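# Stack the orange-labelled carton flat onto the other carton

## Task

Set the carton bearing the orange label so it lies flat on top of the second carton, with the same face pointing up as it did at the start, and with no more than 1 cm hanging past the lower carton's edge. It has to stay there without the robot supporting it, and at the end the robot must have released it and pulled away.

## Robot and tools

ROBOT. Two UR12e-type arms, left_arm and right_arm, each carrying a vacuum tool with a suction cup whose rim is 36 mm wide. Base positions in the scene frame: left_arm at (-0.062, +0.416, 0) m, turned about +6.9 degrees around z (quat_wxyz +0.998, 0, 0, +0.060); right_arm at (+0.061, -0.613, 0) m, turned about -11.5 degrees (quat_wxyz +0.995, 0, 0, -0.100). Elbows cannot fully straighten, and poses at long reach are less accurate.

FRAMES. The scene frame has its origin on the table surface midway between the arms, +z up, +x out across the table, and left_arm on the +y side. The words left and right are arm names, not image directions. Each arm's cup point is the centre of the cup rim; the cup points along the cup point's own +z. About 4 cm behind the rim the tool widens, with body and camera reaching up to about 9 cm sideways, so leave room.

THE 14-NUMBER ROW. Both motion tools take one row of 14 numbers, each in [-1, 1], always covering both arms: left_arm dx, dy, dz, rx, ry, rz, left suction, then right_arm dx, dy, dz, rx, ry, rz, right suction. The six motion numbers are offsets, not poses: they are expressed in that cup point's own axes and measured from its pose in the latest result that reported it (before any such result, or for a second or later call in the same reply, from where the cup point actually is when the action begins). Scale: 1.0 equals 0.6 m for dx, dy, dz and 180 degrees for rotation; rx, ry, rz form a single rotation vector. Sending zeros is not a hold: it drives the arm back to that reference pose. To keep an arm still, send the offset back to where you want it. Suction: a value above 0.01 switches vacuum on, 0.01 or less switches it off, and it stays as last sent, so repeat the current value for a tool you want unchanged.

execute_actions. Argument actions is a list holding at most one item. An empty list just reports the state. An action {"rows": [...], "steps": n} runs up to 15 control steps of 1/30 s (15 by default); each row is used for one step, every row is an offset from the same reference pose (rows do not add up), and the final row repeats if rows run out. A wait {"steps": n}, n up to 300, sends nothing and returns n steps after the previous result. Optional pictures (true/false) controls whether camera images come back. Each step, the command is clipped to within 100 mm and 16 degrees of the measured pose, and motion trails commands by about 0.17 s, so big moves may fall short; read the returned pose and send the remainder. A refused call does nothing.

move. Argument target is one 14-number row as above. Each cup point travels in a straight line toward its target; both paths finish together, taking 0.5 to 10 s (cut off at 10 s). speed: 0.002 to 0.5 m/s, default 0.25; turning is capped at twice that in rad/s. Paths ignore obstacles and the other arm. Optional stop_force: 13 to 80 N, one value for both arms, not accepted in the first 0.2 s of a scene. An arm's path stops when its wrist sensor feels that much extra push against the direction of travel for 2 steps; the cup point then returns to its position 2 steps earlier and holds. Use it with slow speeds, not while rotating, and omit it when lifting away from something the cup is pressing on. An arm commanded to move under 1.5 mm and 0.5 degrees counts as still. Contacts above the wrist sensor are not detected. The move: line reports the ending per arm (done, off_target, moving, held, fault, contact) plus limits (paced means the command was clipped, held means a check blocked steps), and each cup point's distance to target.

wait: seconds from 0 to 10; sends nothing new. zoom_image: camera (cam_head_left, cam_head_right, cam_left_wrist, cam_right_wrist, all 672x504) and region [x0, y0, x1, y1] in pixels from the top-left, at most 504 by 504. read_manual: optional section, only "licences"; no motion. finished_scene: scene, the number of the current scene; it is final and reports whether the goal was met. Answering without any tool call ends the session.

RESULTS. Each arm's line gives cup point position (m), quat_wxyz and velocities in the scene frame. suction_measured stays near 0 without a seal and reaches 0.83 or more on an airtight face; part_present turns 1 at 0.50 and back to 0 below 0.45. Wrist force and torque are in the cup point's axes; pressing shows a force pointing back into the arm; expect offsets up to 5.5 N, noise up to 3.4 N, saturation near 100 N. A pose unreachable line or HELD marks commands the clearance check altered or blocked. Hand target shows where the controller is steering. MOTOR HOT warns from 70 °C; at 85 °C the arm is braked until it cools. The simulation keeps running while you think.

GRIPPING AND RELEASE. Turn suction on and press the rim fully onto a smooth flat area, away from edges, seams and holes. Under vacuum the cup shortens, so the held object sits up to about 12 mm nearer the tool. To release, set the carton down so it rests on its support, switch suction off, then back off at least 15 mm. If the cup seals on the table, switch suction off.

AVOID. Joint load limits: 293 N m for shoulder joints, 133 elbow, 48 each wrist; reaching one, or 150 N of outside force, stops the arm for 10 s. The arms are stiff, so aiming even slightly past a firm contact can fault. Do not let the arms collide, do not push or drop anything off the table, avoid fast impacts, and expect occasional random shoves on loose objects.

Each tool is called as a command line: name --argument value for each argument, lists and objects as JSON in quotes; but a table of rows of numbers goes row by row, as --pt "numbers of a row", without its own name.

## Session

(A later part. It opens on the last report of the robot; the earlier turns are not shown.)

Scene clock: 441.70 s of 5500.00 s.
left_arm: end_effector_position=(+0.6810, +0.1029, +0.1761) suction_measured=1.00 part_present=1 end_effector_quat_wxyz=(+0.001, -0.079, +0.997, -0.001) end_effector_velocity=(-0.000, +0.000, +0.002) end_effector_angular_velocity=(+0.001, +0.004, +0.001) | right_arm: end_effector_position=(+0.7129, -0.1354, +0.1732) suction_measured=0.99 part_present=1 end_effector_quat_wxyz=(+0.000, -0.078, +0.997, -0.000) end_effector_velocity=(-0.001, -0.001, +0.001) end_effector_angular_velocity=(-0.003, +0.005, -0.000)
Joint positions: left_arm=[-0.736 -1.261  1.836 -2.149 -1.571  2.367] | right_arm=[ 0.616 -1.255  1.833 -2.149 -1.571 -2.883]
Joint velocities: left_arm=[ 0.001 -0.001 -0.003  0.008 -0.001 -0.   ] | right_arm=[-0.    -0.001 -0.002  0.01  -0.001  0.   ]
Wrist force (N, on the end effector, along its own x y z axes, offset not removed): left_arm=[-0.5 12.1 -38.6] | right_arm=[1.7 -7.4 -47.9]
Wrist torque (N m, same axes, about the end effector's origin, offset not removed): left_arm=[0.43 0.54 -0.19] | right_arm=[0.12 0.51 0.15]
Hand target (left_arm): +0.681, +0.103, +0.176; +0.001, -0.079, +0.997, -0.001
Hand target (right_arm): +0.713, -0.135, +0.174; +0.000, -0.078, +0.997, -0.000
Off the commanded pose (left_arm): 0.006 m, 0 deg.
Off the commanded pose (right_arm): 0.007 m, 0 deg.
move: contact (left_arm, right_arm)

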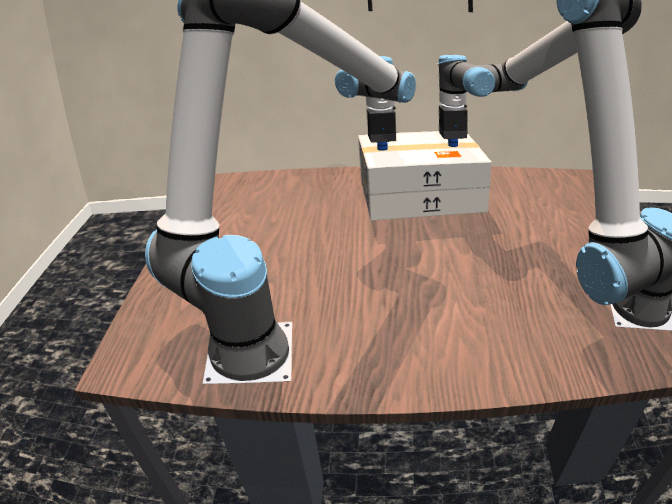

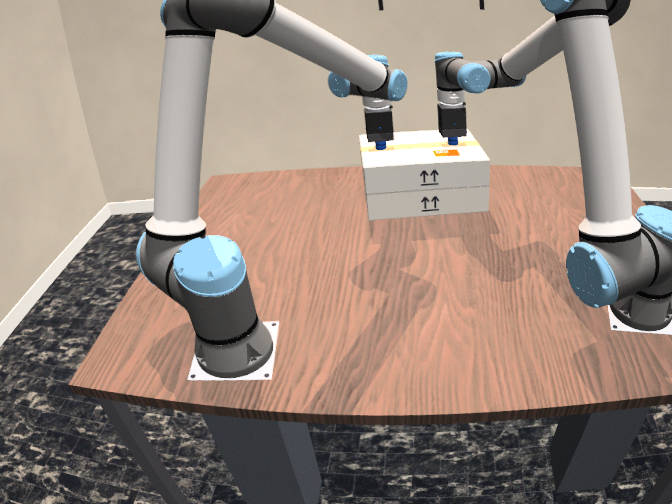

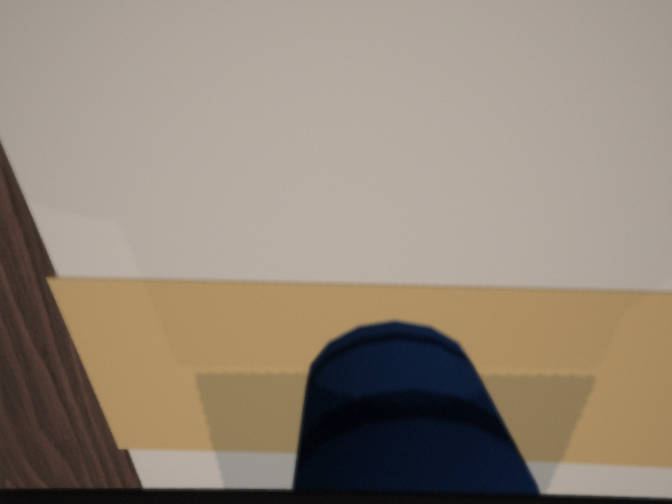

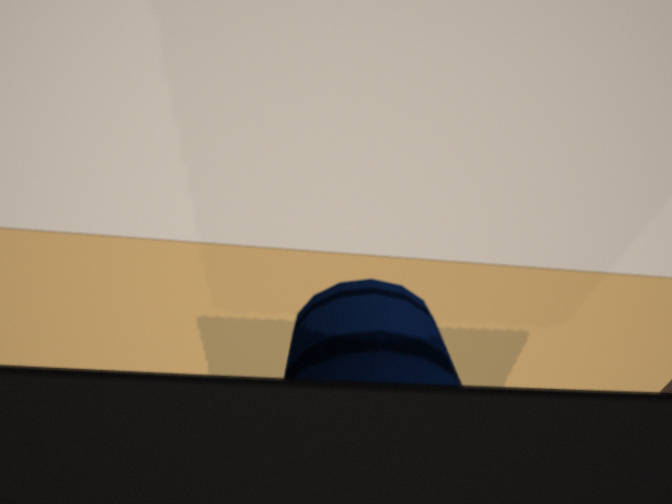

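move --target '[0,0,-0.0057,0,0,0,1,0,0,-0.0059,0,0,0,1]' --speed 0.02

move --target '[-0.0115,0,0,0,0,0,1,-0.0115,0,0,0,0,0,1]' --speed 0.02

move --target '[0,0,0.015,0,0,0,1,0,0,0.015,0,0,0,1]' --speed 0.005 --stop_force 13

execute_actions --actions '[{"rows":[[0,0,0,0,0,0,0,0,0,0,0,0,0,0]],"steps":8}]' --pictures false

move --target '[0,0,-0.07,0,0,0,0,0,0,-0.07,0,0,0,0]' --speed 0.15

move --target '[0.15,0.45,-0.12,0,0,0,0,0.25,-0.45,-0.12,0,0,0,0]' --speed 0.4

Scene clock: 456.83 s of 5500.00 s.
left_arm: end_effector_position=(+0.6810, +0.1029, +0.1794) suction_measured=1.00 part_present=1 end_effector_quat_wxyz=(+0.001, -0.079, +0.997, -0.001) end_effector_velocity=(-0.000, +0.000, +0.001) end_effector_angular_velocity=(-0.001, +0.001, +0.000) | right_arm: end_effector_position=(+0.7129, -0.1354, +0.1766) suction_measured=0.99 part_present=1 end_effector_quat_wxyz=(+0.000, -0.078, +0.997, -0.000) end_effector_velocity=(+0.000, +0.000, +0.001) end_effector_angular_velocity=(+0.001, -0.001, +0.001)
Joint positions: left_arm=[-0.736 -1.264  1.834 -2.143 -1.571  2.367] | right_arm=[ 0.616 -1.258  1.83  -2.143 -1.571 -2.883]
Joint velocities: left_arm=[ 0.    -0.001 -0.     0.001 -0.001 -0.   ] | right_arm=[-0.    -0.001 -0.001  0.001  0.001 -0.001]
Wrist force (N, on the end effector, along its own x y z axes, offset not removed): left_arm=[0.8 0.8 16.6] | right_arm=[-1.7 2.7 10.6]
Wrist torque (N m, same axes, about the end effector's origin, offset not removed): left_arm=[0.21 0.11 -0.21] | right_arm=[0.43 0.37 0.06]
Hand target (left_arm): +0.681, +0.103, +0.179; +0.001, -0.079, +0.997, -0.001
Hand target (right_arm): +0.713, -0.135, +0.177; +0.000, -0.078, +0.997, -0.000
Off the commanded pose (left_arm): 0.000 m, 0 deg.
Off the commanded pose (right_arm): 0.000 m, 0 deg.
After step 90, 11.43 s passed at rest.
move: done

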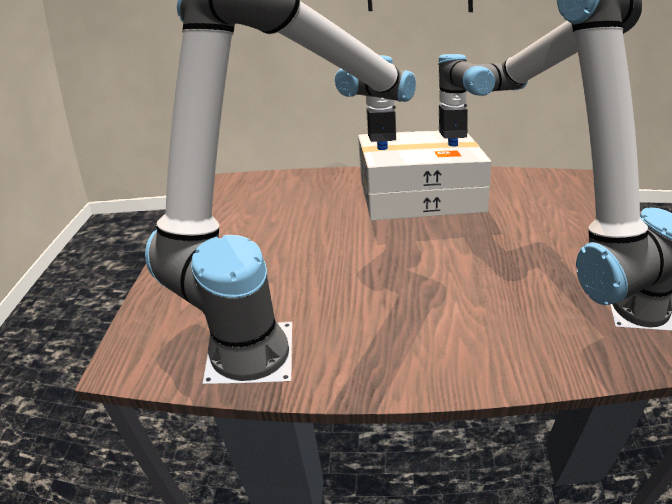

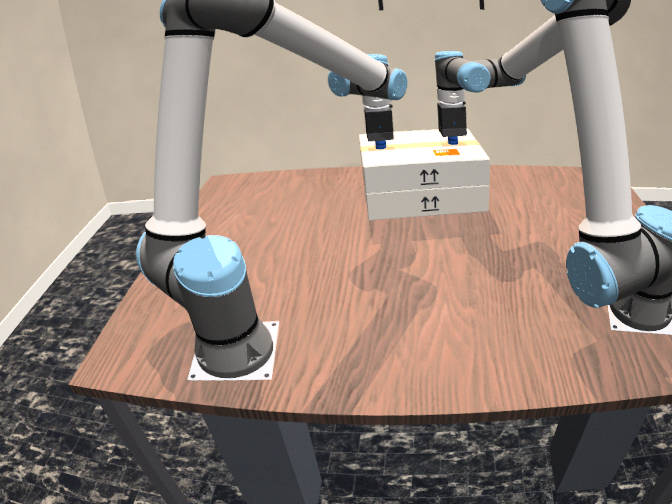

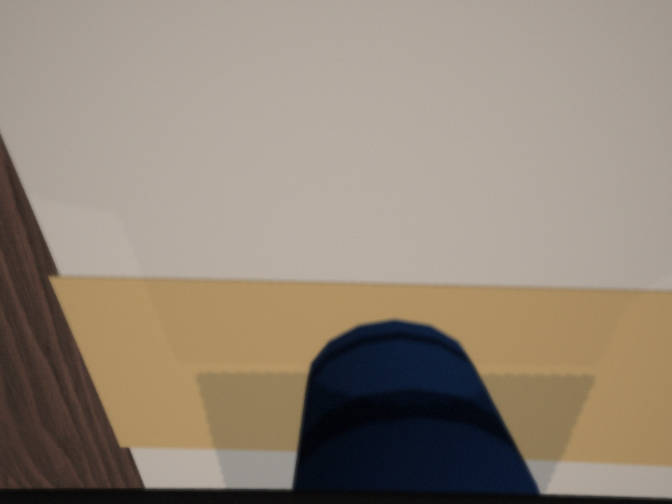

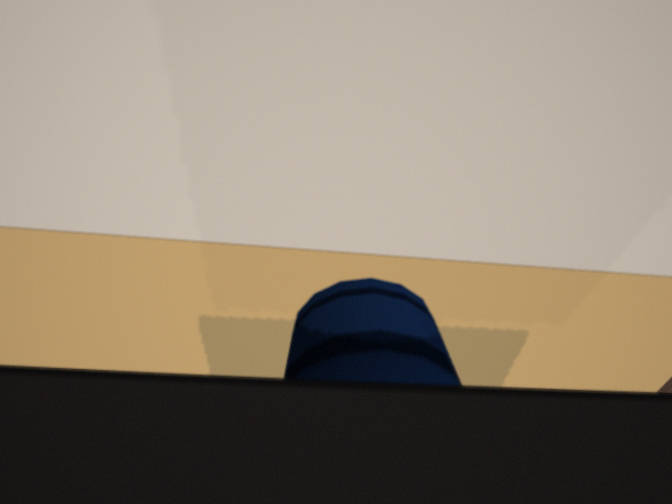

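Scene clock: 457.53 s of 5500.00 s.
left_arm: end_effector_position=(+0.6876, +0.1040, +0.1794) suction_measured=1.00 part_present=1 end_effector_quat_wxyz=(+0.001, -0.079, +0.997, -0.001) end_effector_velocity=(+0.002, +0.001, -0.000) end_effector_angular_velocity=(+0.000, -0.000, +0.000) | right_arm: end_effector_position=(+0.7196, -0.1344, +0.1767) suction_measured=0.99 part_present=1 end_effector_quat_wxyz=(+0.000, -0.078, +0.997, -0.000) end_effector_velocity=(+0.002, +0.000, -0.000) end_effector_angular_velocity=(-0.000, +0.001, -0.000)
Joint positions: left_arm=[-0.73  -1.256  1.822 -2.14  -1.571  2.373] | right_arm=[ 0.614 -1.249  1.818 -2.14  -1.571 -2.885]
Joint velocities: left_arm=[ 0.002  0.003 -0.003  0.001  0.     0.002] | right_arm=[-0.001  0.003 -0.004  0.002 -0.    -0.001]
Wrist force (N, on the end effector, along its own x y z axes, offset not removed): left_arm=[-2.0 2.4 17.3] | right_arm=[-1.3 2.4 10.8]
Wrist torque (N m, same axes, about the end effector's origin, offset not removed): left_arm=[0.41 0.52 -0.17] | right_arm=[0.36 0.25 0.17]
Hand target (left_arm): +0.688, +0.104, +0.179; +0.001, -0.079, +0.997, -0.001
Hand target (right_arm): +0.720, -0.134, +0.177; +0.000, -0.078, +0.997, -0.000
Off the commanded pose (left_arm): 0.000 m, 0 deg.
Off the commanded pose (right_arm): 0.000 m, 0 deg.
move: done

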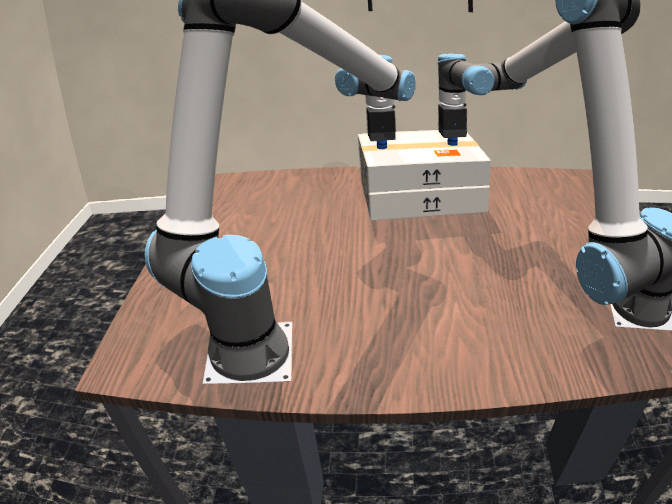

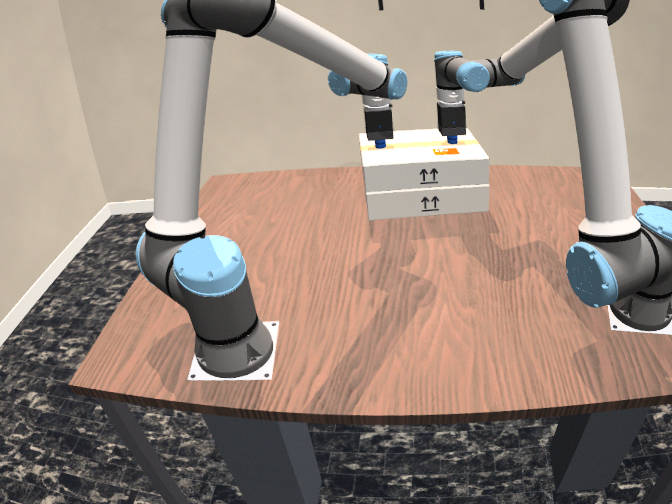

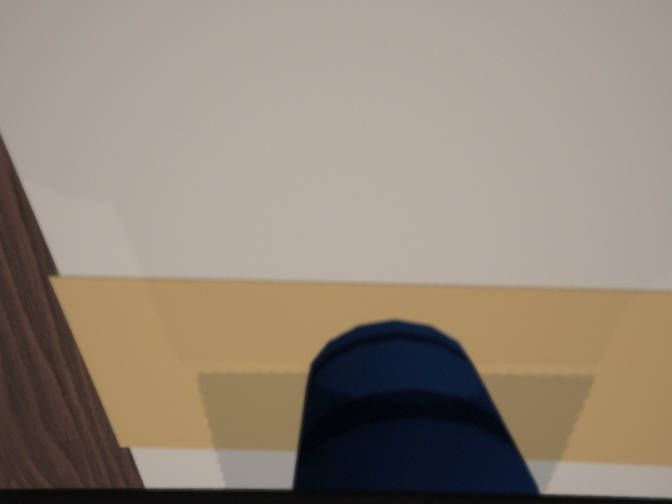

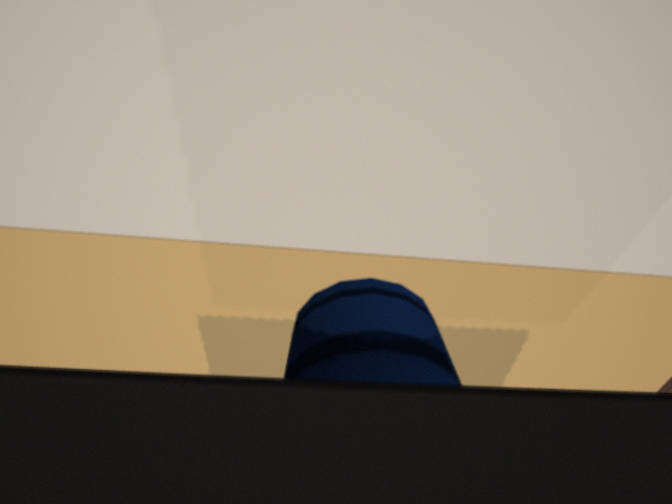

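Scene clock: 458.43 s of 5500.00 s.
left_arm: end_effector_position=(+0.6877, +0.1040, +0.1767) suction_measured=1.00 part_present=1 end_effector_quat_wxyz=(+0.001, -0.079, +0.997, -0.001) end_effector_velocity=(-0.001, -0.000, +0.001) end_effector_angular_velocity=(+0.000, +0.003, +0.000) | right_arm: end_effector_position=(+0.7196, -0.1344, +0.1739) suction_measured=0.99 part_present=1 end_effector_quat_wxyz=(+0.000, -0.078, +0.997, -0.000) end_effector_velocity=(-0.000, -0.000, -0.000) end_effector_angular_velocity=(-0.001, +0.002, -0.000)
Joint positions: left_arm=[-0.73  -1.253  1.824 -2.145 -1.571  2.373] | right_arm=[ 0.614 -1.247  1.82  -2.145 -1.571 -2.885]
Joint velocities: left_arm=[ 0.    -0.    -0.001  0.004 -0.001 -0.   ] | right_arm=[-0.     0.    -0.001  0.003 -0.     0.   ]
Wrist force (N, on the end effector, along its own x y z axes, offset not removed): left_arm=[6.8 3.6 -7.2] | right_arm=[0.6 -1.3 -14.0]
Wrist torque (N m, same axes, about the end effector's origin, offset not removed): left_arm=[-0.07 -0.26 -0.27] | right_arm=[0.30 0.59 0.13]
Hand target (left_arm): +0.688, +0.104, +0.177; +0.001, -0.079, +0.997, -0.001
Hand target (right_arm): +0.720, -0.134, +0.174; +0.000, -0.078, +0.997, -0.000
Off the commanded pose (left_arm): 0.006 m, 0 deg.
Off the commanded pose (right_arm): 0.006 m, 0 deg.
move: contact (left_arm, right_arm)

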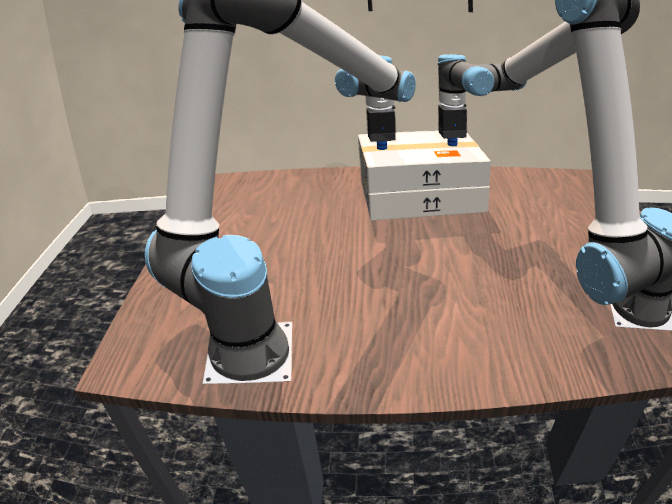

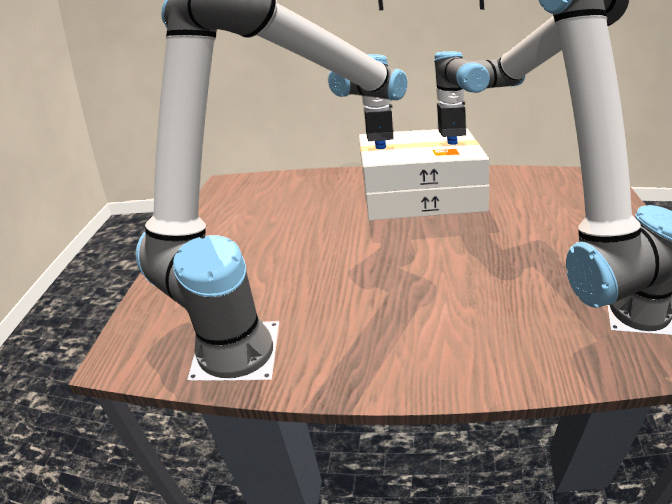

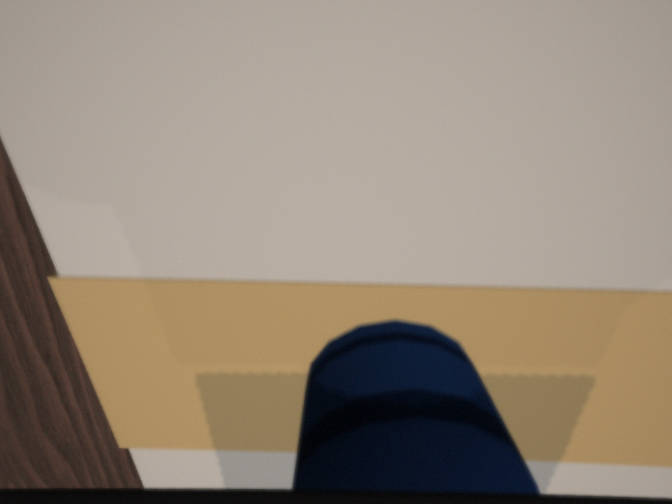

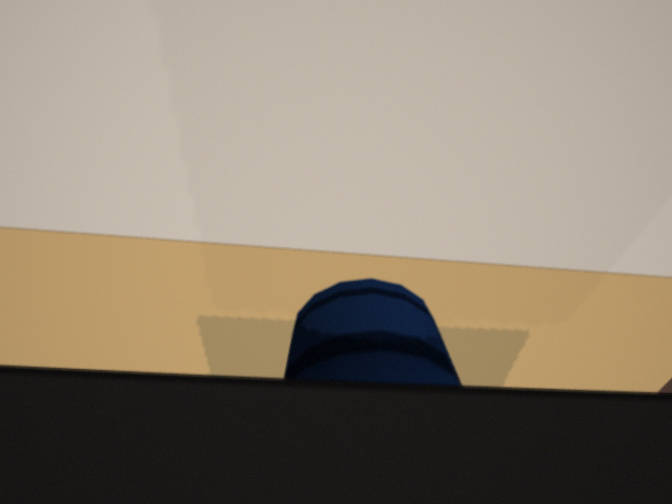

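Scene clock: 458.70 s of 5500.00 s.
left_arm: end_effector_position=(+0.6877, +0.1040, +0.1768) suction_measured=0.00 part_present=0 end_effector_quat_wxyz=(+0.001, -0.079, +0.997, -0.001) end_effector_velocity=(-0.000, -0.000, +0.000) end_effector_angular_velocity=(-0.001, +0.001, -0.000) | right_arm: end_effector_position=(+0.7196, -0.1344, +0.1739) suction_measured=0.01 part_present=0 end_effector_quat_wxyz=(+0.000, -0.078, +0.997, -0.000) end_effector_velocity=(+0.000, +0.000, +0.000) end_effector_angular_velocity=(+0.000, -0.001, -0.000)
Joint positions: left_arm=[-0.73  -1.253  1.824 -2.145 -1.571  2.373] | right_arm=[ 0.614 -1.247  1.82  -2.144 -1.571 -2.885]
Joint velocities: left_arm=[-0.    -0.     0.    -0.    -0.001  0.   ] | right_arm=[ 0.     0.    -0.    -0.001 -0.     0.   ]
Wrist force (N, on the end effector, along its own x y z axes, offset not removed): left_arm=[-2.5 1.2 -18.8] | right_arm=[8.8 -3.2 -31.5]
Wrist torque (N m, same axes, about the end effector's origin, offset not removed): left_arm=[0.16 0.55 -0.20] | right_arm=[0.35 0.26 0.15]
Hand target (left_arm): +0.688, +0.104, +0.177; +0.001, -0.079, +0.997, -0.001
Hand target (right_arm): +0.720, -0.134, +0.174; +0.000, -0.078, +0.997, -0.000
Off the commanded pose (left_arm): 0.000 m, 0 deg.
Off the commanded pose (right_arm): 0.000 m, 0 deg.
Steps of this call (steps 1 to 8: all 8 steps of this action). Readings (end_effector_position | what the end effector reports):
1: left_arm (+0.6876, +0.1040, +0.1767) | right_arm (+0.7196, -0.1344, +0.1739) | left_arm suction_measured=0.59 part_present=1 | right_arm suction_measured=0.85 part_present=1
2: left_arm (+0.6877, +0.1040, +0.1767) | right_arm (+0.7196, -0.1344, +0.1739) | left_arm suction_measured=0.06 part_present=0 | right_arm suction_measured=0.48 part_present=1
4: left_arm (+0.6877, +0.1040, +0.1768) | right_arm (+0.7196, -0.1344, +0.1739) | left_arm suction_measured=0.00 part_present=0 | right_arm suction_measured=0.01 part_present=0
8: the state above

Scene clock: 459.80 s of 5500.00 s.
left_arm: end_effector_position=(+0.6875, +0.1041, +0.2186) suction_measured=0.00 part_present=0 end_effector_quat_wxyz=(+0.001, -0.079, +0.997, -0.001) end_effector_velocity=(+0.000, +0.000, +0.002) end_effector_angular_velocity=(+0.001, -0.001, -0.000) | right_arm: end_effector_position=(+0.7196, -0.1344, +0.2157) suction_measured=0.01 part_present=0 end_effector_quat_wxyz=(+0.000, -0.078, +0.997, -0.000) end_effector_velocity=(-0.000, +0.000, +0.002) end_effector_angular_velocity=(-0.000, +0.001, +0.000)
Joint positions: left_arm=[-0.73  -1.289  1.788 -2.073 -1.571  2.373] | right_arm=[ 0.614 -1.283  1.784 -2.073 -1.571 -2.885]
Joint velocities: left_arm=[-0.    -0.001 -0.002  0.003  0.002  0.   ] | right_arm=[ 0.    -0.001 -0.002  0.004  0.    -0.   ]
Wrist force (N, on the end effector, along its own x y z axes, offset not removed): left_arm=[-1.4 2.1 -2.4] | right_arm=[-1.7 1.1 0.8]
Wrist torque (N m, same axes, about the end effector's origin, offset not removed): left_arm=[0.43 0.46 -0.26] | right_arm=[0.19 0.38 0.13]
Hand target (left_arm): +0.688, +0.104, +0.219; +0.001, -0.079, +0.997, -0.001
Hand target (right_arm): +0.720, -0.134, +0.216; +0.000, -0.078, +0.997, -0.000
Off the commanded pose (left_arm): 0.000 m, 0 deg.
Off the commanded pose (right_arm): 0.000 m, 0 deg.
move: done

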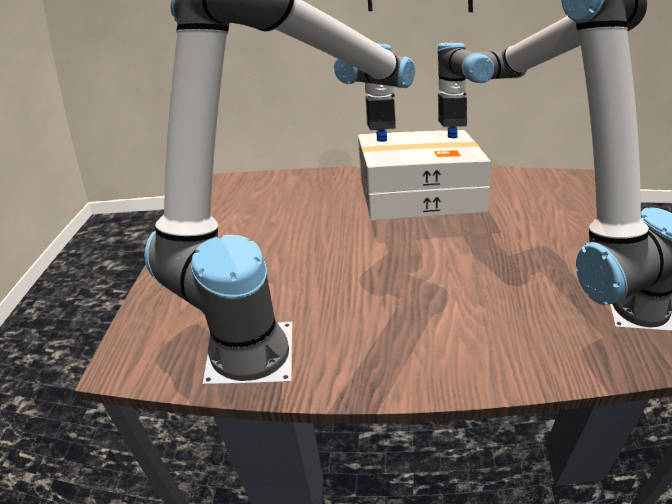

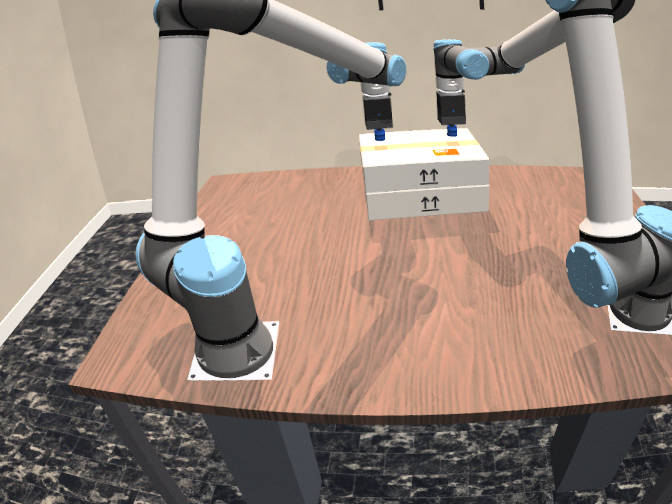

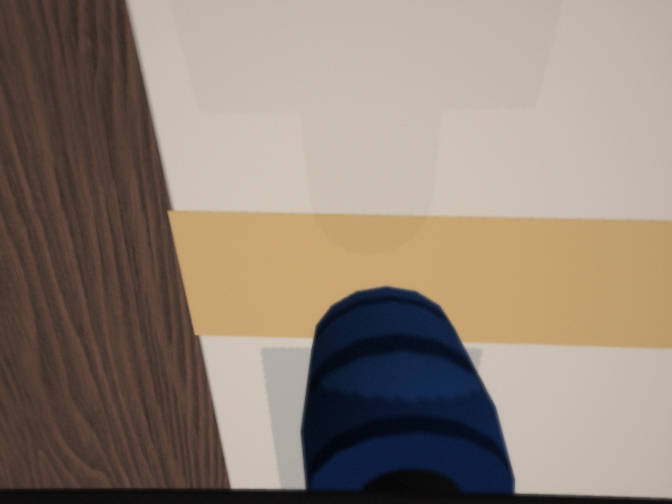

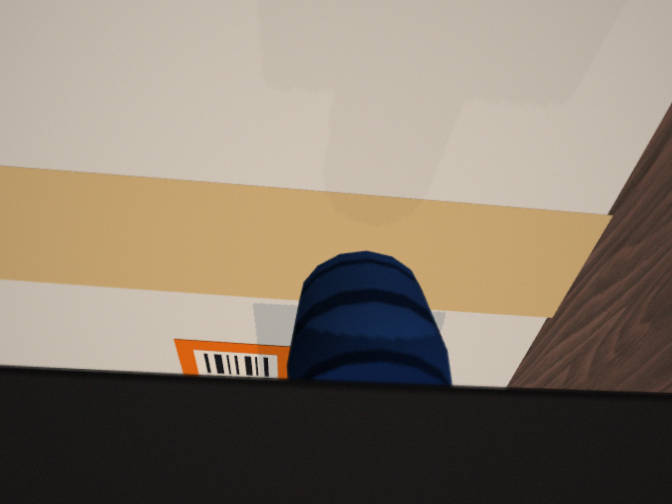

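Scene clock: 461.27 s of 5500.00 s.
left_arm: end_effector_position=(+0.5563, +0.3568, +0.2902) suction_measured=0.00 part_present=0 end_effector_quat_wxyz=(+0.001, -0.079, +0.997, -0.001) end_effector_velocity=(-0.000, +0.002, +0.000) end_effector_angular_velocity=(+0.001, -0.001, +0.000) | right_arm: end_effector_position=(+0.6133, -0.4242, +0.2875) suction_measured=0.01 part_present=0 end_effector_quat_wxyz=(+0.000, -0.078, +0.997, -0.000) end_effector_velocity=(-0.001, -0.001, +0.000) end_effector_angular_velocity=(-0.000, +0.001, +0.001)
Joint positions: left_arm=[-0.499 -1.653  2.056 -1.977 -1.571  2.604] | right_arm=[ 0.227 -1.718  2.116 -1.97  -1.571 -3.272]
Joint velocities: left_arm=[ 0.001 -0.001  0.001  0.001  0.002  0.001] | right_arm=[-0.003 -0.002  0.001  0.002  0.    -0.003]
Wrist force (N, on the end effector, along its own x y z axes, offset not removed): left_arm=[-1.2 1.6 -1.4] | right_arm=[-1.8 0.9 -1.3]
Wrist torque (N m, same axes, about the end effector's origin, offset not removed): left_arm=[0.19 0.24 -0.21] | right_arm=[0.18 0.37 0.14]
Hand target (left_arm): +0.556, +0.357, +0.290; +0.001, -0.079, +0.997, -0.001
Hand target (right_arm): +0.613, -0.424, +0.288; +0.000, -0.078, +0.997, -0.000
Off the commanded pose (left_arm): 0.000 m, 0 deg.
Off the commanded pose (right_arm): 0.000 m, 0 deg.
move: done

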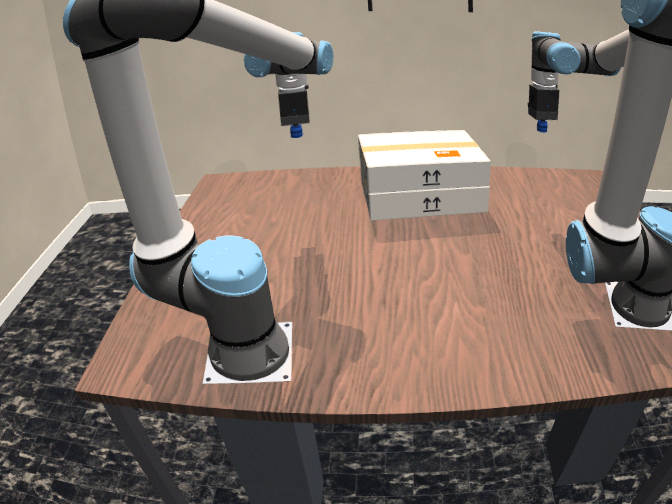

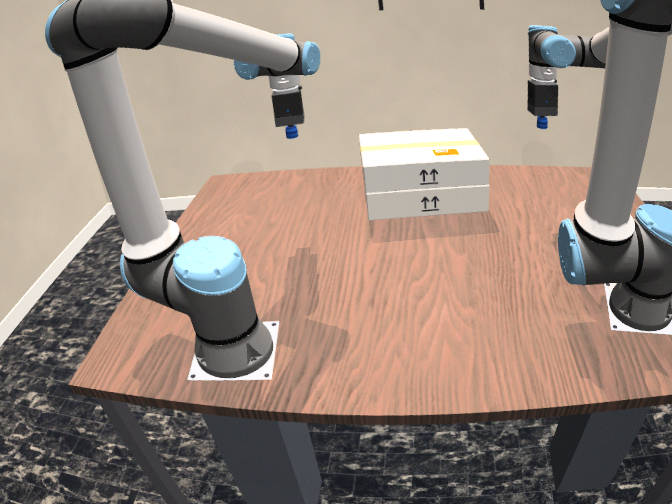

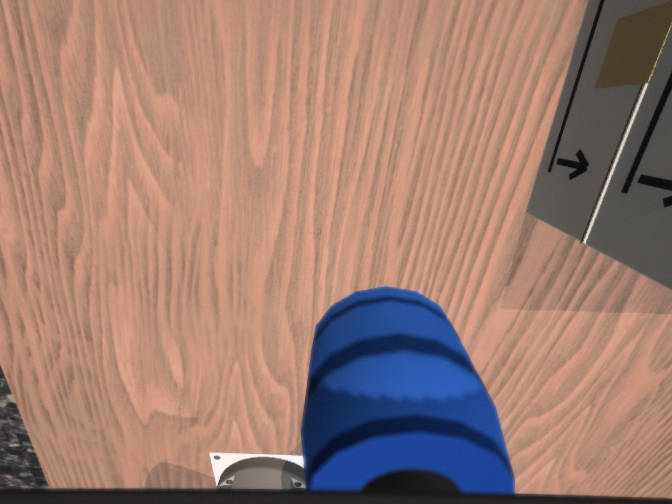

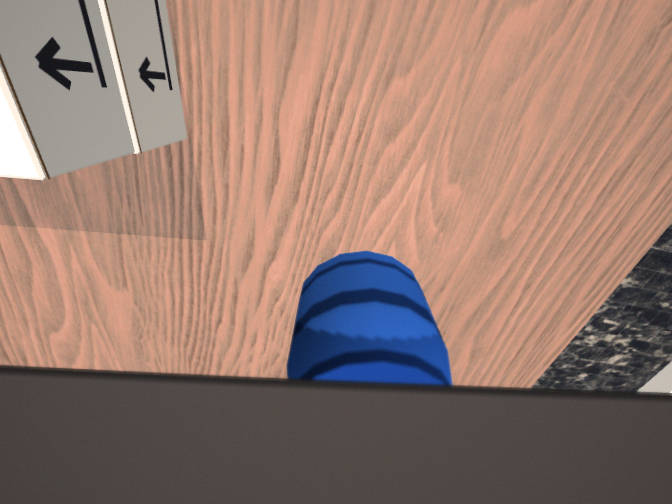

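Aligned on all visible edges.

finished_scene --scene 1

The scene is finished: the task was done.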